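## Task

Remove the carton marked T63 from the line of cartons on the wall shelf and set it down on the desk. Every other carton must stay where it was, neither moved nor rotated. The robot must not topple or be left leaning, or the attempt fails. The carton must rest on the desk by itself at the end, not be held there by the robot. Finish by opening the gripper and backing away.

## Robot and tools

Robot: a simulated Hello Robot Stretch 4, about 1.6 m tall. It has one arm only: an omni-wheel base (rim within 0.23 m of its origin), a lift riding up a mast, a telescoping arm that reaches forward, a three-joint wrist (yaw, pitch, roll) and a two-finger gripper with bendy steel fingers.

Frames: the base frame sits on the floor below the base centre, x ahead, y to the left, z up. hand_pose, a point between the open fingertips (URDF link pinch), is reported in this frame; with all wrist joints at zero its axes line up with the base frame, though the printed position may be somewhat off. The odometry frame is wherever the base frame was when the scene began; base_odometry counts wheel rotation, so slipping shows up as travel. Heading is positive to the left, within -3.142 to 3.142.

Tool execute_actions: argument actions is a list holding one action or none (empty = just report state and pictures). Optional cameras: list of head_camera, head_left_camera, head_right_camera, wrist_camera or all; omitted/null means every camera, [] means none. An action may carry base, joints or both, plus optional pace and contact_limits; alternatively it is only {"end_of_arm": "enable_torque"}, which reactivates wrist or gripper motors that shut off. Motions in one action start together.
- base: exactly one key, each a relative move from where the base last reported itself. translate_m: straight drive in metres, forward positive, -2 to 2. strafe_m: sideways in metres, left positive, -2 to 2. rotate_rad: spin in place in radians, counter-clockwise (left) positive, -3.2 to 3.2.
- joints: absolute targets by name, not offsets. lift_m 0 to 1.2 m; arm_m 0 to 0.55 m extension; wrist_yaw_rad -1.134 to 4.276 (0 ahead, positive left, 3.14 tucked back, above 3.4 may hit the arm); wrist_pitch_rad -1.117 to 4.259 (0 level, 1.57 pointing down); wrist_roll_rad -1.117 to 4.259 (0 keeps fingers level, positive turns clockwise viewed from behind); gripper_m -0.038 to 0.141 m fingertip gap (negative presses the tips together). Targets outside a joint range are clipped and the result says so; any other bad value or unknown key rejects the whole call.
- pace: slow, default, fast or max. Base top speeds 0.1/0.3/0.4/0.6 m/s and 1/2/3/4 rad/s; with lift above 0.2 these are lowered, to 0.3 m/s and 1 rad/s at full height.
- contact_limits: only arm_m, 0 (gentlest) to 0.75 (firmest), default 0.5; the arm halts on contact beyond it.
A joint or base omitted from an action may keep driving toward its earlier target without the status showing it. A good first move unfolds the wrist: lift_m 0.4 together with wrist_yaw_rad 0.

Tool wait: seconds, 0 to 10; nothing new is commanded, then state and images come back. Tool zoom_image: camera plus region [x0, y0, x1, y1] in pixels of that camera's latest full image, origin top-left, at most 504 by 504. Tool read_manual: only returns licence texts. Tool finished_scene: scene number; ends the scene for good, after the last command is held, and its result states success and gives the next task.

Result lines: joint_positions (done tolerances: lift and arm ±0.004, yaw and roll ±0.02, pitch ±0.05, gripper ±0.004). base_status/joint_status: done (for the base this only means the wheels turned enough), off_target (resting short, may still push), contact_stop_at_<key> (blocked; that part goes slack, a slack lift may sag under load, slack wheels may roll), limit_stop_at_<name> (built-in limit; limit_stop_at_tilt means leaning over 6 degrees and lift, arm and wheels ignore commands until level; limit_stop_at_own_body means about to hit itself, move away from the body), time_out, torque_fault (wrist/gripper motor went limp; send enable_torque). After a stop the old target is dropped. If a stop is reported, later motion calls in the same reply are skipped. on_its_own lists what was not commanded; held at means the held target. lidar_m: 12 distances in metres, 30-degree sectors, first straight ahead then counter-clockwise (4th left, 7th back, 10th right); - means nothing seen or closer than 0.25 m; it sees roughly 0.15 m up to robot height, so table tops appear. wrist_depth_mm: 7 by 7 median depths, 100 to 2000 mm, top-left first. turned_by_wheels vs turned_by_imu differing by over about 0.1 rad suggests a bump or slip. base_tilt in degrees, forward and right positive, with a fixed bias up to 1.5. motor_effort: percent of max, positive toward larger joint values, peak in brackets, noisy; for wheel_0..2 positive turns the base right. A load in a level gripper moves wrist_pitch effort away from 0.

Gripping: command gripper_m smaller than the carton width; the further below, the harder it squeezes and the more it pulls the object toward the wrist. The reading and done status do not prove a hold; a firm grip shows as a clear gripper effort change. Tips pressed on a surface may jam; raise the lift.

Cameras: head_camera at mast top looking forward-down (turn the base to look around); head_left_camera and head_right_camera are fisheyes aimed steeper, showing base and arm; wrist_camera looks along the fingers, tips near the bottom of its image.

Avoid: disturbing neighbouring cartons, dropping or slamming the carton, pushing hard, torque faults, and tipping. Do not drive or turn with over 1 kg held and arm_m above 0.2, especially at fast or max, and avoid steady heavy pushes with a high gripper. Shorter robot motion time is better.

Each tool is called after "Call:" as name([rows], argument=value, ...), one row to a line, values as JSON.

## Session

Call:
execute_actions(actions=[])

Scene clock: 0.00 s.
base_odometry: x=+0.000 y=+0.000 heading=+0.000 (m, m, rad; odometry frame)
turned_by_wheels: +0.000 (rad since the last result)
turned_by_imu: +0.000 (rad since the last result)
base_tilt: forward=-0.5 right=-0.5 (deg)
lidar_m: 1.91 2.56 2.39 2.39 1.73 1.38 1.39 1.49 2.09 1.28 1.43 1.93
base_status: not commanded
joint_positions: lift_m=+0.241 arm_m=+0.001 wrist_yaw_rad=+3.094 wrist_pitch_rad=+0.002 wrist_roll_rad=-0.008 gripper_m=+0.057
joint_status: not commanded
motor_effort: lift_m=+18 arm_m=+0 wrist_yaw_rad=+0 wrist_pitch_rad=-5 wrist_roll_rad=+0 gripper_m=-2 wheel_0=+0 wheel_1=+0 wheel_2=+1 (%)
hand_pose: x=-0.1120 y=+0.1011 z=+0.4183 quat_wxyz=(+0.024, -0.001, -0.004, +1.000) (m; base frame)
wrist_depth_mm: - 141 1618 1537 1464 1430 1430 / - 131 1576 1537 1464 1397 1397 / - 123 176 1537 1499 1397 1430 / 107 138 216 1576 1537 1397 1397 / 137 1576 1499 1499 1464 1397 1397 / 1661 1576 211 1499 208 1430 1336 / 1160 1160 1098 1182 1078 1042 1160
pictures: head_camera, head_left_camera, head_right_camera, wrist_camera
Images, in order (width x height): head_camera 420x560, head_left_camera 420x672, head_right_camera 420x672, wrist_camera 616x392.

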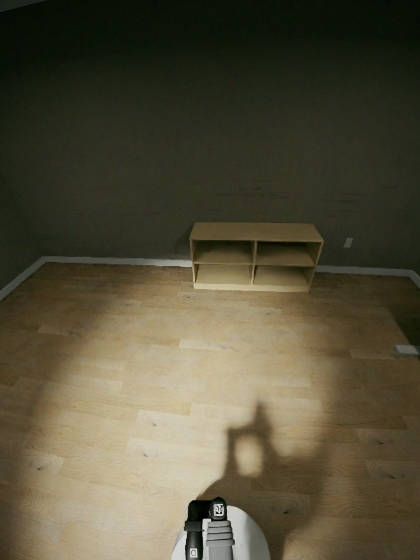

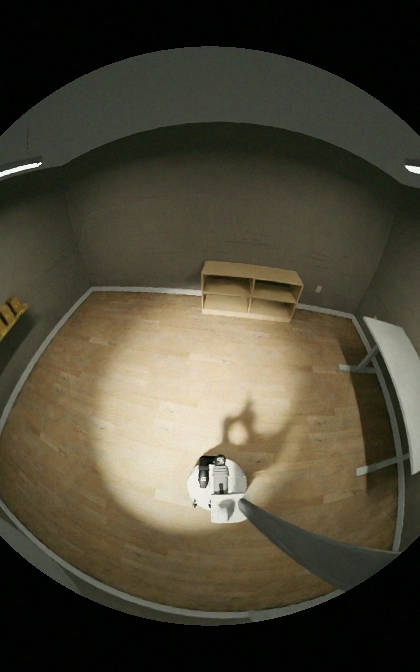

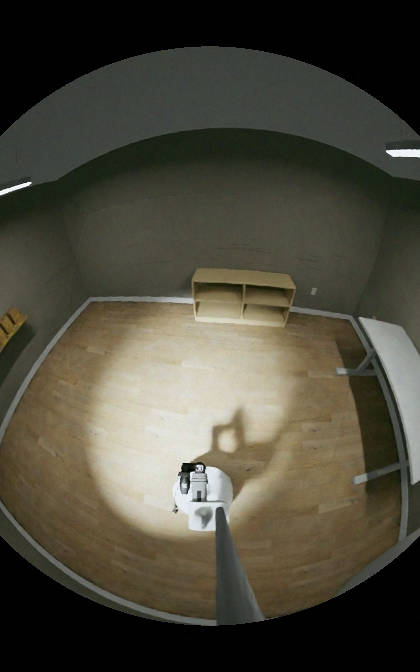

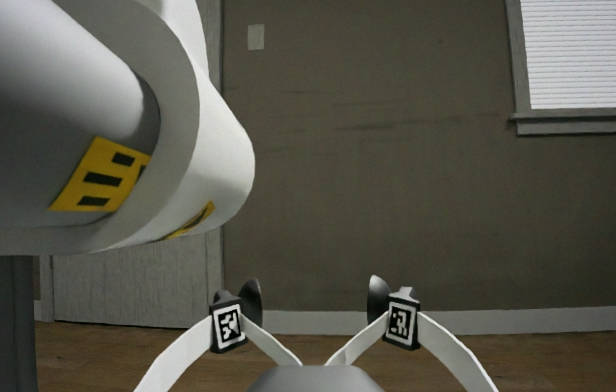

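Call:
execute_actions([
  {"base":{"rotate_rad":1.44},"joints":{"lift_m":0.42,"wrist_yaw_rad":-0.035},"pace":"fast"},
], cameras=["head_camera"])

Call:
execute_actions([
  {"base":{"translate_m":1.45},"joints":{"lift_m":0.72,"gripper_m":0.125},"pace":"max"},
], cameras=["head_camera","wrist_camera"])

Scene clock: 4.03 s.
base_odometry: x=+0.000 y=+0.000 heading=+1.439 (m, m, rad; odometry frame)
turned_by_wheels: +1.439 (rad since the last result)
turned_by_imu: +1.434 (rad since the last result)
base_tilt: forward=-0.5 right=-0.5 (deg)
lidar_m: 2.39 1.91 1.42 1.38 1.42 2.05 1.26 1.37 2.00 1.92 2.46 2.48
base_status: done
joint_positions: lift_m=+0.420 arm_m=+0.001 wrist_yaw_rad=-0.034 wrist_pitch_rad=+0.002 wrist_roll_rad=-0.008 gripper_m=+0.057
joint_status: all done
motor_effort: lift_m=+21(21) arm_m=+0(0) wrist_yaw_rad=-2(7) wrist_pitch_rad=-6(7) wrist_roll_rad=+0(1) gripper_m=-3(3) wheel_0=-4(10) wheel_1=-6(14) wheel_2=-6(15) (%)
hand_pose: x=+0.4573 y=-0.0973 z=+0.5974 quat_wxyz=(+1.000, -0.004, +0.001, -0.017) (m; base frame)
wrist_depth_mm: - - - - - - - / - - - - - - - / - - - - - - - / - - - - - - - / - - - - - - - / - - 211 - 208 - - / 1661 1618 1464 1618 1464 1397 1499
pictures: head_camera
Images, in order (width x height): head_camera 420x560.

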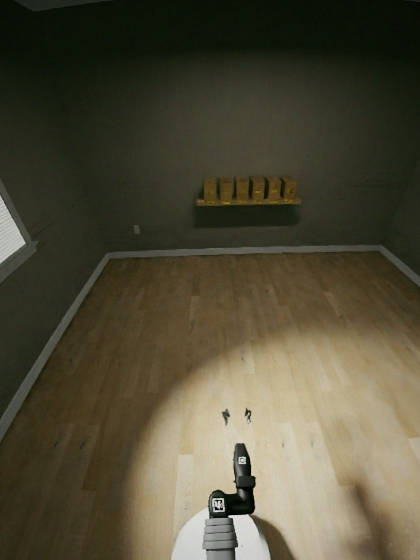

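Scene clock: 8.23 s.
base_odometry: x=+0.190 y=+1.437 heading=+1.439 (m, m, rad; odometry frame)
turned_by_wheels: +0.001 (rad since the last result)
turned_by_imu: +0.002 (rad since the last result)
base_tilt: forward=-0.4 right=-0.6 (deg)
lidar_m: 0.93 1.25 1.39 1.29 1.37 1.98 3.58 2.78 2.24 2.38 1.31 0.97
base_status: done
joint_positions: lift_m=+0.720 arm_m=+0.001 wrist_yaw_rad=-0.035 wrist_pitch_rad=+0.002 wrist_roll_rad=-0.008 gripper_m=+0.125
joint_status: all done
motor_effort: lift_m=+20(25) arm_m=+0(0) wrist_yaw_rad=-1(1) wrist_pitch_rad=-5(6) wrist_roll_rad=+1(0) gripper_m=+1(1) wheel_0=+3(10) wheel_1=+6(12) wheel_2=-2(18) (%)
hand_pose: x=+0.4572 y=-0.0974 z=+0.8975 quat_wxyz=(+1.000, -0.004, +0.001, -0.017) (m; base frame)
wrist_depth_mm: 1025 1025 1008 991 1008 976 976 / 1008 1025 1008 991 991 976 976 / 1008 1008 1008 991 976 976 960 / 1008 991 991 976 878 723 759 / 1008 991 976 732 723 715 707 / 991 991 723 723 715 707 699 / 976 991 946 151 960 960 946
pictures: head_camera, wrist_camera
Images, in order (width x height): head_camera 420x560, wrist_camera 616x392.

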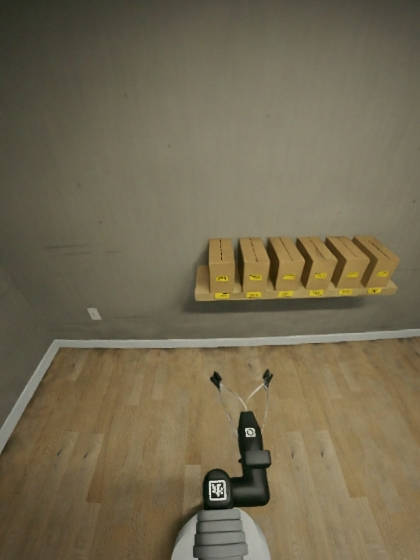

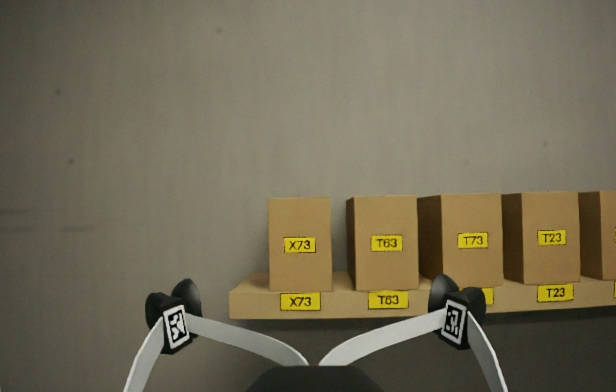

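Call:
execute_actions([
  {"base":{"strafe_m":-0.13},"joints":{"wrist_pitch_rad":1.57,"wrist_yaw_rad":-0.06,"lift_m":1.12,"arm_m":0.42},"pace":"fast"},
], cameras=[])

Call:
execute_actions([
  {"base":{"translate_m":0.49}},
], cameras=["head_right_camera","wrist_camera"])

Scene clock: 10.90 s.
base_odometry: x=+0.319 y=+1.420 heading=+1.439 (m, m, rad; odometry frame)
turned_by_wheels: +0.000 (rad since the last result)
turned_by_imu: -0.001 (rad since the last result)
base_tilt: forward=-0.4 right=-0.5 (deg)
lidar_m: 0.93 1.25 1.52 1.44 1.52 2.19 3.60 2.63 2.10 2.25 1.66 0.97
base_status: done
joint_positions: lift_m=+1.120 arm_m=+0.418 wrist_yaw_rad=-0.060 wrist_pitch_rad=+1.570 wrist_roll_rad=-0.008 gripper_m=+0.125
joint_status: all done
motor_effort: lift_m=+21(24) arm_m=+9(10) wrist_yaw_rad=-1(5) wrist_pitch_rad=+1(3) wrist_roll_rad=+0(0) gripper_m=-2(2) wheel_0=+2(13) wheel_1=-5(17) wheel_2=+0(2) (%)
hand_pose: x=+0.5844 y=-0.0873 z=+1.0095 quat_wxyz=(+0.707, +0.018, +0.707, -0.018) (m; base frame)
wrist_depth_mm: 1160 1160 1160 1160 1182 1182 1205 / 1255 1255 1255 1255 1229 1229 1229 / 1255 1229 1255 1229 1229 1229 1229 / 1229 1281 1205 1229 1255 1229 1229 / 1255 1205 1229 1229 1205 1229 1205 / 1229 1205 1205 1205 1205 1182 1205 / 1229 1205 1205 147 1160 1205 1182
pictures: none
No camera images: the call's "cameras" was empty. Leave "cameras" out to get every camera's image.

Scene clock: 14.03 s.
base_odometry: x=+0.383 y=+1.906 heading=+1.439 (m, m, rad; odometry frame)
turned_by_wheels: +0.000 (rad since the last result)
turned_by_imu: +0.000 (rad since the last result)
base_tilt: forward=-0.5 right=-0.5 (deg)
lidar_m: 0.44 0.49 1.05 1.46 1.50 2.18 4.13 2.63 2.34 2.27 0.65 0.46
base_status: done
joint_positions: lift_m=+1.120 arm_m=+0.419 wrist_yaw_rad=-0.060 wrist_pitch_rad=+1.570 wrist_roll_rad=-0.008 gripper_m=+0.125
joint_status: not commanded
motor_effort: lift_m=+21(21) arm_m=+8(8) wrist_yaw_rad=-2(1) wrist_pitch_rad=+0(2) wrist_roll_rad=+0(1) gripper_m=-1(1) wheel_0=+4(9) wheel_1=+6(11) wheel_2=-5(15) (%)
hand_pose: x=+0.5844 y=-0.0873 z=+1.0095 quat_wxyz=(+0.707, +0.018, +0.707, -0.018) (m; base frame)
wrist_depth_mm: 171 174 180 183 185 184 - / 232 243 252 255 254 254 253 / 257 257 301 254 253 277 253 / 257 256 298 252 252 281 250 / 255 254 293 251 251 282 248 / 253 252 289 250 250 246 247 / 251 250 282 147 247 245 244
pictures: head_right_camera, wrist_camera
Images, in order (width x height): head_right_camera 420x672, wrist_camera 616x392.

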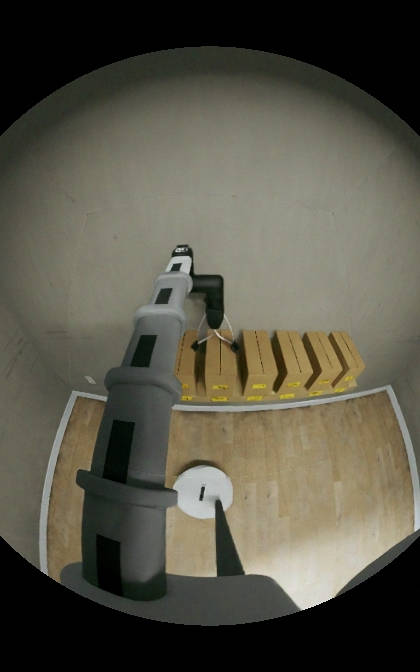

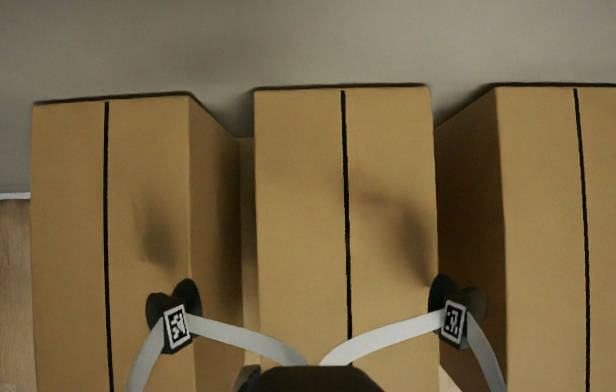

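Call:
execute_actions([
  {"base":{"strafe_m":-0.022},"joints":{"gripper_m":0.12,"wrist_yaw_rad":-0.05},"pace":"slow"},
], cameras=["wrist_camera"])

Scene clock: 15.53 s.
base_odometry: x=+0.405 y=+1.903 heading=+1.439 (m, m, rad; odometry frame)
turned_by_wheels: +0.000 (rad since the last result)
turned_by_imu: -0.001 (rad since the last result)
base_tilt: forward=-0.4 right=-0.6 (deg)
lidar_m: 0.43 0.47 1.06 1.48 1.53 2.19 4.13 2.54 2.32 2.24 0.64 0.47
base_status: done
joint_positions: lift_m=+1.120 arm_m=+0.419 wrist_yaw_rad=-0.051 wrist_pitch_rad=+1.570 wrist_roll_rad=-0.008 gripper_m=+0.120
joint_status: all done
motor_effort: lift_m=+21(21) arm_m=+8(8) wrist_yaw_rad=+1(4) wrist_pitch_rad=+2(1) wrist_roll_rad=+0(0) gripper_m=-3(3) wheel_0=+6(10) wheel_1=-7(10) wheel_2=+0(3) (%)
hand_pose: x=+0.5852 y=-0.0873 z=+1.0095 quat_wxyz=(+0.707, +0.015, +0.707, -0.015) (m; base frame)
wrist_depth_mm: 171 173 178 180 181 180 - / 233 241 250 254 254 253 253 / 257 258 304 254 253 252 252 / 256 255 303 252 253 251 249 / 255 253 298 251 251 250 248 / 252 252 251 248 249 246 246 / 252 251 268 153 248 245 246
pictures: wrist_camera
Images, in order (width x height): wrist_camera 616x392.

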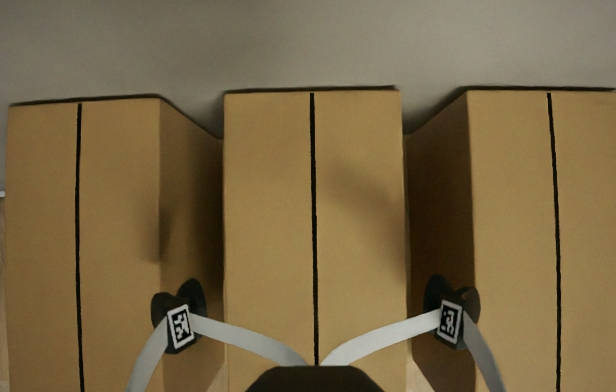

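Call:
execute_actions([
  {"joints":{"lift_m":1.062},"pace":"slow"},
], cameras=["wrist_camera"])

Scene clock: 17.20 s.
base_odometry: x=+0.405 y=+1.903 heading=+1.439 (m, m, rad; odometry frame)
turned_by_wheels: +0.000 (rad since the last result)
turned_by_imu: -0.001 (rad since the last result)
base_tilt: forward=-0.4 right=-0.5 (deg)
lidar_m: 0.44 0.49 1.03 1.48 1.50 2.21 4.16 2.54 2.32 2.26 0.65 0.45
base_status: not commanded
joint_positions: lift_m=+1.062 arm_m=+0.419 wrist_yaw_rad=-0.050 wrist_pitch_rad=+1.570 wrist_roll_rad=-0.008 gripper_m=+0.120
joint_status: all done
motor_effort: lift_m=+15(20) arm_m=+8(8) wrist_yaw_rad=+1(1) wrist_pitch_rad=+2(1) wrist_roll_rad=+0(0) gripper_m=+0(1) wheel_0=+6(6) wheel_1=-7(7) wheel_2=+0(0) (%)
hand_pose: x=+0.5853 y=-0.0873 z=+0.9520 quat_wxyz=(+0.707, +0.015, +0.707, -0.015) (m; base frame)
wrist_depth_mm: 171 173 178 181 181 179 - / 200 207 198 198 198 216 196 / 199 217 198 197 196 231 194 / 198 216 196 195 195 233 193 / 196 214 195 194 194 234 191 / 195 198 194 193 192 200 191 / 194 194 193 172 191 200 -
pictures: wrist_camera
Images, in order (width x height): wrist_camera 616x392.

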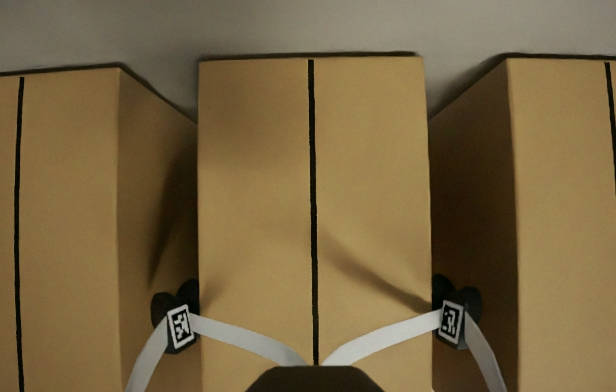

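Call:
execute_actions([
  {"joints":{"gripper_m":0.04}},
], cameras=[])

Call:
execute_actions([
  {"joints":{"lift_m":1.13}},
], cameras=["wrist_camera"])

Call:
execute_actions([
  {"base":{"translate_m":-0.45},"joints":{"arm_m":0.27}},
], cameras=["head_camera"])

Scene clock: 19.30 s.
base_odometry: x=+0.405 y=+1.903 heading=+1.439 (m, m, rad; odometry frame)
turned_by_wheels: +0.000 (rad since the last result)
turned_by_imu: -0.001 (rad since the last result)
base_tilt: forward=-0.4 right=-0.5 (deg)
lidar_m: 0.45 0.48 1.05 1.47 1.54 2.22 4.12 2.54 2.33 2.25 0.64 0.47
base_status: not commanded
joint_positions: lift_m=+1.062 arm_m=+0.419 wrist_yaw_rad=-0.050 wrist_pitch_rad=+1.570 wrist_roll_rad=-0.008 gripper_m=+0.041
joint_status: all done
motor_effort: lift_m=+15(16) arm_m=+8(8) wrist_yaw_rad=+1(1) wrist_pitch_rad=+1(1) wrist_roll_rad=+0(0) gripper_m=-30(31) wheel_0=+6(6) wheel_1=-6(7) wheel_2=+0(0) (%)
hand_pose: x=+0.5852 y=-0.0873 z=+0.9520 quat_wxyz=(+0.707, +0.015, +0.707, -0.015) (m; base frame)
wrist_depth_mm: 171 173 174 174 175 180 - / 200 208 175 174 173 217 195 / 199 216 173 172 172 231 194 / 198 216 173 172 171 233 193 / 196 213 171 170 170 235 191 / 195 195 170 169 168 176 190 / 195 168 168 168 167 171 -
pictures: none
No camera images: the call's "cameras" was empty. Leave "cameras" out to get every camera's image.

Scene clock: 20.53 s.
base_odometry: x=+0.405 y=+1.903 heading=+1.439 (m, m, rad; odometry frame)
turned_by_wheels: +0.000 (rad since the last result)
turned_by_imu: +0.000 (rad since the last result)
base_tilt: forward=-0.4 right=-0.6 (deg)
lidar_m: 0.44 0.48 1.03 1.48 1.52 2.19 4.12 2.54 2.31 2.25 0.65 0.47
base_status: not commanded
joint_positions: lift_m=+1.130 arm_m=+0.419 wrist_yaw_rad=-0.050 wrist_pitch_rad=+1.570 wrist_roll_rad=-0.008 gripper_m=+0.041
joint_status: all done
motor_effort: lift_m=+22(23) arm_m=+8(8) wrist_yaw_rad=+1(1) wrist_pitch_rad=+1(1) wrist_roll_rad=+0(0) gripper_m=-30(32) wheel_0=+6(6) wheel_1=-7(7) wheel_2=+0(0) (%)
hand_pose: x=+0.5852 y=-0.0873 z=+1.0194 quat_wxyz=(+0.707, +0.015, +0.707, -0.015) (m; base frame)
wrist_depth_mm: 171 173 175 175 174 180 - / 234 241 175 174 173 256 253 / 267 265 173 173 171 262 260 / 266 265 173 171 171 262 258 / 264 263 171 170 169 258 256 / 263 262 169 170 168 176 256 / 262 168 169 168 167 171 -
pictures: wrist_camera
Images, in order (width x height): wrist_camera 616x392.

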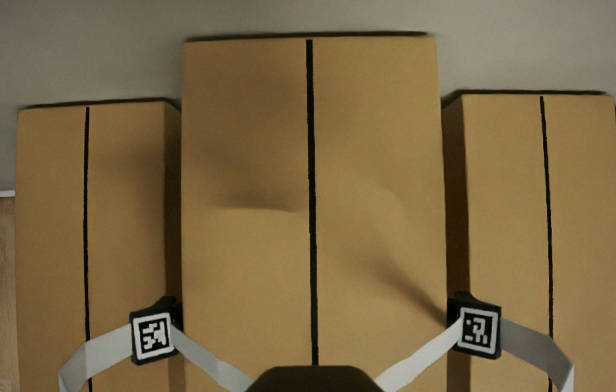

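Scene clock: 23.50 s.
base_odometry: x=+0.346 y=+1.457 heading=+1.439 (m, m, rad; odometry frame)
turned_by_wheels: +0.000 (rad since the last result)
turned_by_imu: -0.002 (rad since the last result)
base_tilt: forward=-0.4 right=-0.6 (deg)
lidar_m: 0.29 1.21 1.54 1.46 1.53 2.21 3.62 2.60 2.10 2.23 1.60 0.32
base_status: done
joint_positions: lift_m=+1.130 arm_m=+0.271 wrist_yaw_rad=-0.050 wrist_pitch_rad=+1.570 wrist_roll_rad=-0.008 gripper_m=+0.041
joint_status: all done
motor_effort: lift_m=+22(22) arm_m=-8(9) wrist_yaw_rad=-1(1) wrist_pitch_rad=+1(2) wrist_roll_rad=+0(0) gripper_m=-32(31) wheel_0=-4(10) wheel_1=-6(10) wheel_2=+5(14) (%)
hand_pose: x=+0.4382 y=-0.0873 z=+1.0194 quat_wxyz=(+0.707, +0.015, +0.707, -0.015) (m; base frame)
wrist_depth_mm: 1255 1255 1255 715 723 1229 1255 / 1255 1255 175 174 173 1229 1229 / 1255 1229 173 173 172 1255 1229 / 1229 1255 172 172 171 1229 1229 / 1255 1255 171 171 170 1229 1205 / 1229 1229 170 169 169 176 1205 / 1229 168 169 168 167 171 -
pictures: head_camera
Images, in order (width x height): head_camera 420x560.

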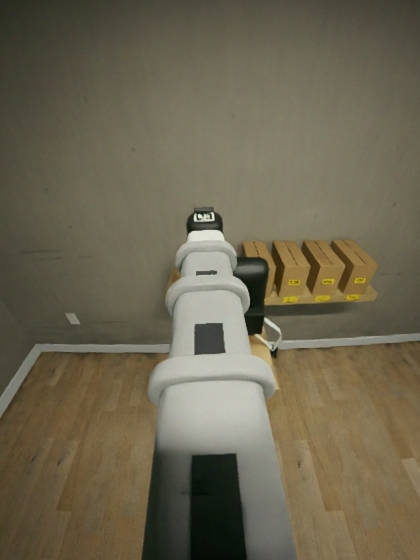

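Call:
execute_actions([
  {"base":{"rotate_rad":-2.97},"joints":{"lift_m":0.8}},
], cameras=["head_camera"])

Call:
execute_actions([
  {"base":{"translate_m":2.0},"joints":{"lift_m":1.1},"pace":"fast"},
], cameras=["head_right_camera"])

Scene clock: 27.60 s.
base_odometry: x=+0.346 y=+1.457 heading=-1.530 (m, m, rad; odometry frame)
turned_by_wheels: -2.969 (rad since the last result)
turned_by_imu: -2.963 (rad since the last result)
base_tilt: forward=-0.4 right=-0.5 (deg)
lidar_m: 0.32 2.20 2.07 2.22 1.11 0.90 0.89 1.31 1.51 1.48 1.66 0.33
base_status: done
joint_positions: lift_m=+0.800 arm_m=+0.271 wrist_yaw_rad=-0.050 wrist_pitch_rad=+1.570 wrist_roll_rad=-0.008 gripper_m=+0.041
joint_status: all done
motor_effort: lift_m=+17(19) arm_m=-8(8) wrist_yaw_rad=-1(1) wrist_pitch_rad=+1(2) wrist_roll_rad=+0(0) gripper_m=-30(30) wheel_0=+4(8) wheel_1=+7(11) wheel_2=+7(11) (%)
hand_pose: x=+0.4383 y=-0.0873 z=+0.6899 quat_wxyz=(+0.707, +0.015, +0.707, -0.015) (m; base frame)
wrist_depth_mm: 931 931 917 554 549 904 917 / 931 931 175 174 173 904 904 / 931 931 174 173 172 891 891 / 917 917 172 172 171 904 891 / 917 904 171 170 169 891 904 / 917 904 170 169 168 176 878 / 904 168 169 168 167 171 -
pictures: head_camera
Images, in order (width x height): head_camera 420x560.

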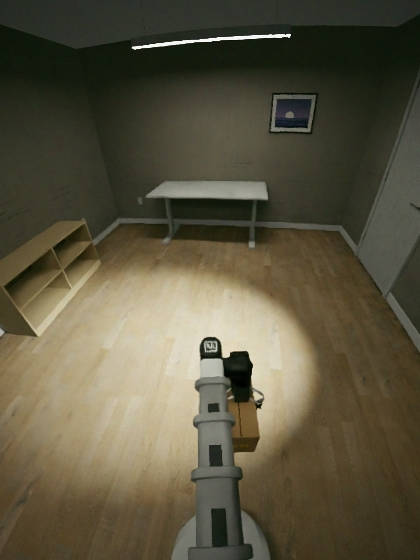

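Scene clock: 34.03 s.
base_odometry: x=+0.429 y=-0.541 heading=-1.529 (m, m, rad; odometry frame)
turned_by_wheels: +0.001 (rad since the last result)
turned_by_imu: +0.002 (rad since the last result)
base_tilt: forward=-0.4 right=-0.5 (deg)
lidar_m: 0.30 0.92 1.46 1.44 1.60 3.12 3.12 2.25 1.89 1.83 0.99 0.31
base_status: done
joint_positions: lift_m=+1.100 arm_m=+0.271 wrist_yaw_rad=-0.050 wrist_pitch_rad=+1.570 wrist_roll_rad=-0.008 gripper_m=+0.041
joint_status: all done
motor_effort: lift_m=+22(24) arm_m=-8(8) wrist_yaw_rad=-1(1) wrist_pitch_rad=+2(1) wrist_roll_rad=+0(1) gripper_m=-31(30) wheel_0=+4(9) wheel_1=+7(12) wheel_2=-4(17) (%)
hand_pose: x=+0.4382 y=-0.0873 z=+0.9895 quat_wxyz=(+0.707, +0.015, +0.707, -0.015) (m; base frame)
wrist_depth_mm: 1229 1205 1255 707 691 1182 1205 / 1255 1229 175 174 173 1182 1229 / 1205 1205 173 173 173 1205 1229 / 1229 1229 172 172 171 1182 1205 / 1205 1205 171 171 170 1182 1160 / 1229 1205 170 169 169 176 1182 / 1182 169 168 168 167 171 -
pictures: head_right_camera
Images, in order (width x height): head_right_camera 420x672.

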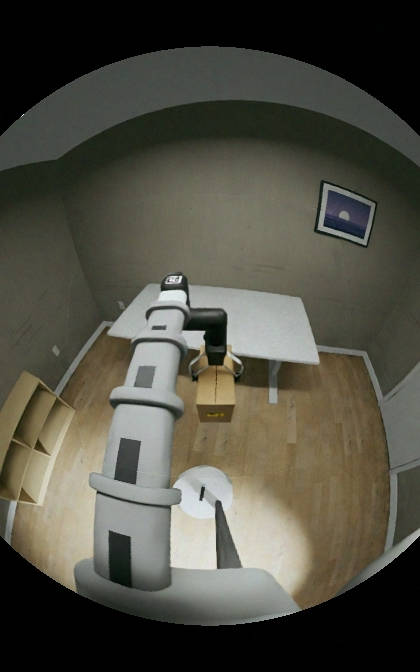

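Edge ≈0.83 m ahead.

Call:
execute_actions([
  {"base":{"translate_m":0.4},"joints":{"arm_m":0.5}},
], cameras=["head_right_camera"])

Scene clock: 37.00 s.
base_odometry: x=+0.446 y=-0.940 heading=-1.529 (m, m, rad; odometry frame)
turned_by_wheels: +0.000 (rad since the last result)
turned_by_imu: +0.000 (rad since the last result)
base_tilt: forward=-0.5 right=-0.6 (deg)
lidar_m: 0.42 0.49 0.80 1.35 1.51 3.20 3.52 2.37 1.93 1.94 0.52 0.41
base_status: done
joint_positions: lift_m=+1.100 arm_m=+0.499 wrist_yaw_rad=-0.050 wrist_pitch_rad=+1.570 wrist_roll_rad=-0.008 gripper_m=+0.041
joint_status: all done
motor_effort: lift_m=+22(22) arm_m=+8(10) wrist_yaw_rad=-1(0) wrist_pitch_rad=+1(0) wrist_roll_rad=-1(0) gripper_m=-31(30) wheel_0=+3(9) wheel_1=+6(12) wheel_2=-6(13) (%)
hand_pose: x=+0.6653 y=-0.0873 z=+0.9895 quat_wxyz=(+0.707, +0.015, +0.707, -0.015) (m; base frame)
wrist_depth_mm: 504 504 500 338 336 496 492 / 500 504 175 174 173 492 492 / 500 500 174 173 173 488 488 / 492 492 172 172 171 488 484 / 492 492 171 170 170 484 484 / 488 492 170 169 169 177 480 / 488 171 168 168 167 171 -
pictures: head_right_camera
Images, in order (width x height): head_right_camera 420x672.

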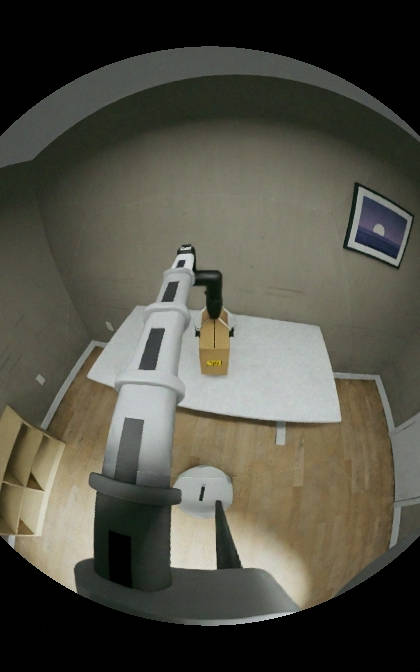

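Call:
execute_actions([
  {"joints":{"lift_m":0.978}},
], cameras=[])

Call:
execute_actions([
  {"joints":{"gripper_m":0.138}},
], cameras=[])

Call:
execute_actions([
  {"joints":{"lift_m":1.07},"pace":"fast"},
], cameras=[])

Call:
execute_actions([
  {"base":{"translate_m":-0.15},"joints":{"arm_m":0.1},"pace":"fast"},
], cameras=["head_right_camera"])

Scene clock: 38.97 s.
base_odometry: x=+0.446 y=-0.940 heading=-1.529 (m, m, rad; odometry frame)
turned_by_wheels: +0.000 (rad since the last result)
turned_by_imu: -0.001 (rad since the last result)
base_tilt: forward=-0.3 right=-0.6 (deg)
lidar_m: 0.42 0.48 0.80 1.39 1.54 3.20 3.52 2.39 1.92 1.94 0.51 0.42
base_status: not commanded
joint_positions: lift_m=+0.978 arm_m=+0.499 wrist_yaw_rad=-0.050 wrist_pitch_rad=+1.570 wrist_roll_rad=-0.008 gripper_m=+0.041
joint_status: all done
motor_effort: lift_m=+16(20) arm_m=+8(8) wrist_yaw_rad=-1(1) wrist_pitch_rad=+1(1) wrist_roll_rad=+1(0) gripper_m=-30(33) wheel_0=+3(3) wheel_1=+6(6) wheel_2=-6(6) (%)
hand_pose: x=+0.6653 y=-0.0873 z=+0.8679 quat_wxyz=(+0.707, +0.015, +0.707, -0.015) (m; base frame)
wrist_depth_mm: 379 377 377 276 274 373 370 / 377 375 175 174 173 370 368 / 377 375 173 173 172 370 366 / 373 370 172 172 170 366 366 / 370 370 171 170 170 364 362 / 368 368 170 169 168 176 359 / 366 171 168 168 168 171 -
pictures: none
No camera images: the call's "cameras" was empty. Leave "cameras" out to get every camera's image.

Scene clock: 40.93 s.
base_odometry: x=+0.446 y=-0.940 heading=-1.529 (m, m, rad; odometry frame)
turned_by_wheels: +0.000 (rad since the last result)
turned_by_imu: -0.001 (rad since the last result)
base_tilt: forward=-0.4 right=-0.6 (deg)
lidar_m: 0.42 0.48 0.80 1.38 1.51 3.18 3.52 2.39 1.92 1.94 0.53 0.43
base_status: not commanded
joint_positions: lift_m=+0.978 arm_m=+0.499 wrist_yaw_rad=-0.050 wrist_pitch_rad=+1.570 wrist_roll_rad=-0.008 gripper_m=+0.138
joint_status: all done
motor_effort: lift_m=+16(16) arm_m=+8(8) wrist_yaw_rad=-1(1) wrist_pitch_rad=+0(2) wrist_roll_rad=-1(0) gripper_m=+0(33) wheel_0=+3(3) wheel_1=+6(6) wheel_2=-6(6) (%)
hand_pose: x=+0.6652 y=-0.0873 z=+0.8679 quat_wxyz=(+0.707, +0.015, +0.707, -0.015) (m; base frame)
wrist_depth_mm: 382 379 379 373 373 373 370 / 379 377 191 190 190 370 370 / 375 375 190 189 190 366 366 / 373 373 189 188 189 366 366 / 373 370 187 188 187 364 362 / 368 368 186 186 186 207 359 / 366 366 185 154 185 359 359
pictures: none
No camera images: the call's "cameras" was empty. Leave "cameras" out to get every camera's image.

Scene clock: 42.07 s.
base_odometry: x=+0.446 y=-0.940 heading=-1.529 (m, m, rad; odometry frame)
turned_by_wheels: +0.000 (rad since the last result)
turned_by_imu: +0.000 (rad since the last result)
base_tilt: forward=-0.4 right=-0.6 (deg)
lidar_m: 0.41 0.47 0.80 1.38 1.53 3.19 3.51 2.38 1.93 1.94 0.53 0.42
base_status: not commanded
joint_positions: lift_m=+1.070 arm_m=+0.499 wrist_yaw_rad=-0.050 wrist_pitch_rad=+1.570 wrist_roll_rad=-0.008 gripper_m=+0.138
joint_status: all done
motor_effort: lift_m=+21(23) arm_m=+8(8) wrist_yaw_rad=+0(1) wrist_pitch_rad=+1(1) wrist_roll_rad=+0(0) gripper_m=+1(0) wheel_0=+3(3) wheel_1=+6(6) wheel_2=-6(6) (%)
hand_pose: x=+0.6653 y=-0.0873 z=+0.9595 quat_wxyz=(+0.707, +0.015, +0.707, -0.015) (m; base frame)
wrist_depth_mm: 480 477 469 466 466 466 466 / 473 469 469 466 462 466 462 / 469 466 466 283 459 459 455 / 466 466 462 279 455 455 452 / 466 462 459 278 452 452 449 / 459 459 278 277 276 208 449 / 459 455 455 154 274 442 449
pictures: none
No camera images: the call's "cameras" was empty. Leave "cameras" out to get every camera's image.

Scene clock: 43.97 s.
base_odometry: x=+0.439 y=-0.791 heading=-1.529 (m, m, rad; odometry frame)
turned_by_wheels: +0.000 (rad since the last result)
turned_by_imu: -0.001 (rad since the last result)
base_tilt: forward=-0.4 right=-0.6 (deg)
lidar_m: 0.56 0.65 1.81 1.40 1.55 3.24 3.34 2.36 1.92 1.90 0.68 0.57
base_status: done
joint_positions: lift_m=+1.070 arm_m=+0.101 wrist_yaw_rad=-0.050 wrist_pitch_rad=+1.570 wrist_roll_rad=-0.008 gripper_m=+0.138
joint_status: all done
motor_effort: lift_m=+21(21) arm_m=-8(10) wrist_yaw_rad=+1(2) wrist_pitch_rad=+1(0) wrist_roll_rad=+1(0) gripper_m=+0(0) wheel_0=-4(8) wheel_1=-6(11) wheel_2=+4(14) (%)
hand_pose: x=+0.2681 y=-0.0873 z=+0.9595 quat_wxyz=(+0.707, +0.015, +0.707, -0.015) (m; base frame)
wrist_depth_mm: 1205 1205 1205 1205 842 466 459 / 1182 1205 1182 1160 1182 1160 1160 / 1205 1205 1182 1182 1182 1182 1182 / 1205 1182 1205 1182 1182 1160 1160 / 1160 1182 1182 1138 1182 1160 1160 / 1182 1182 960 946 1160 207 1160 / 1160 1118 960 154 1160 1118 1138
pictures: head_right_camera
Images, in order (width x height): head_right_camera 420x672.

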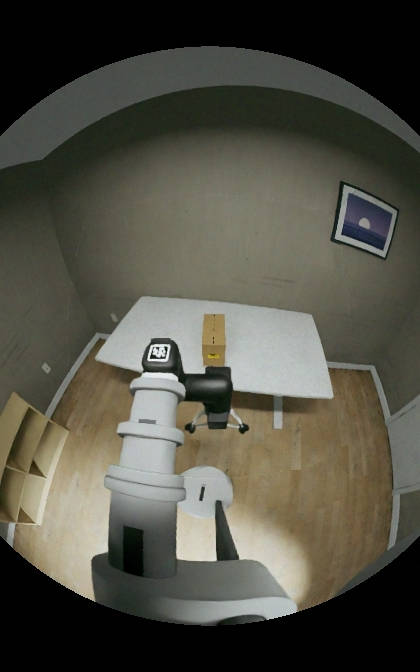

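Call:
finished_scene(scene=2)

The scene is finished: the task was done.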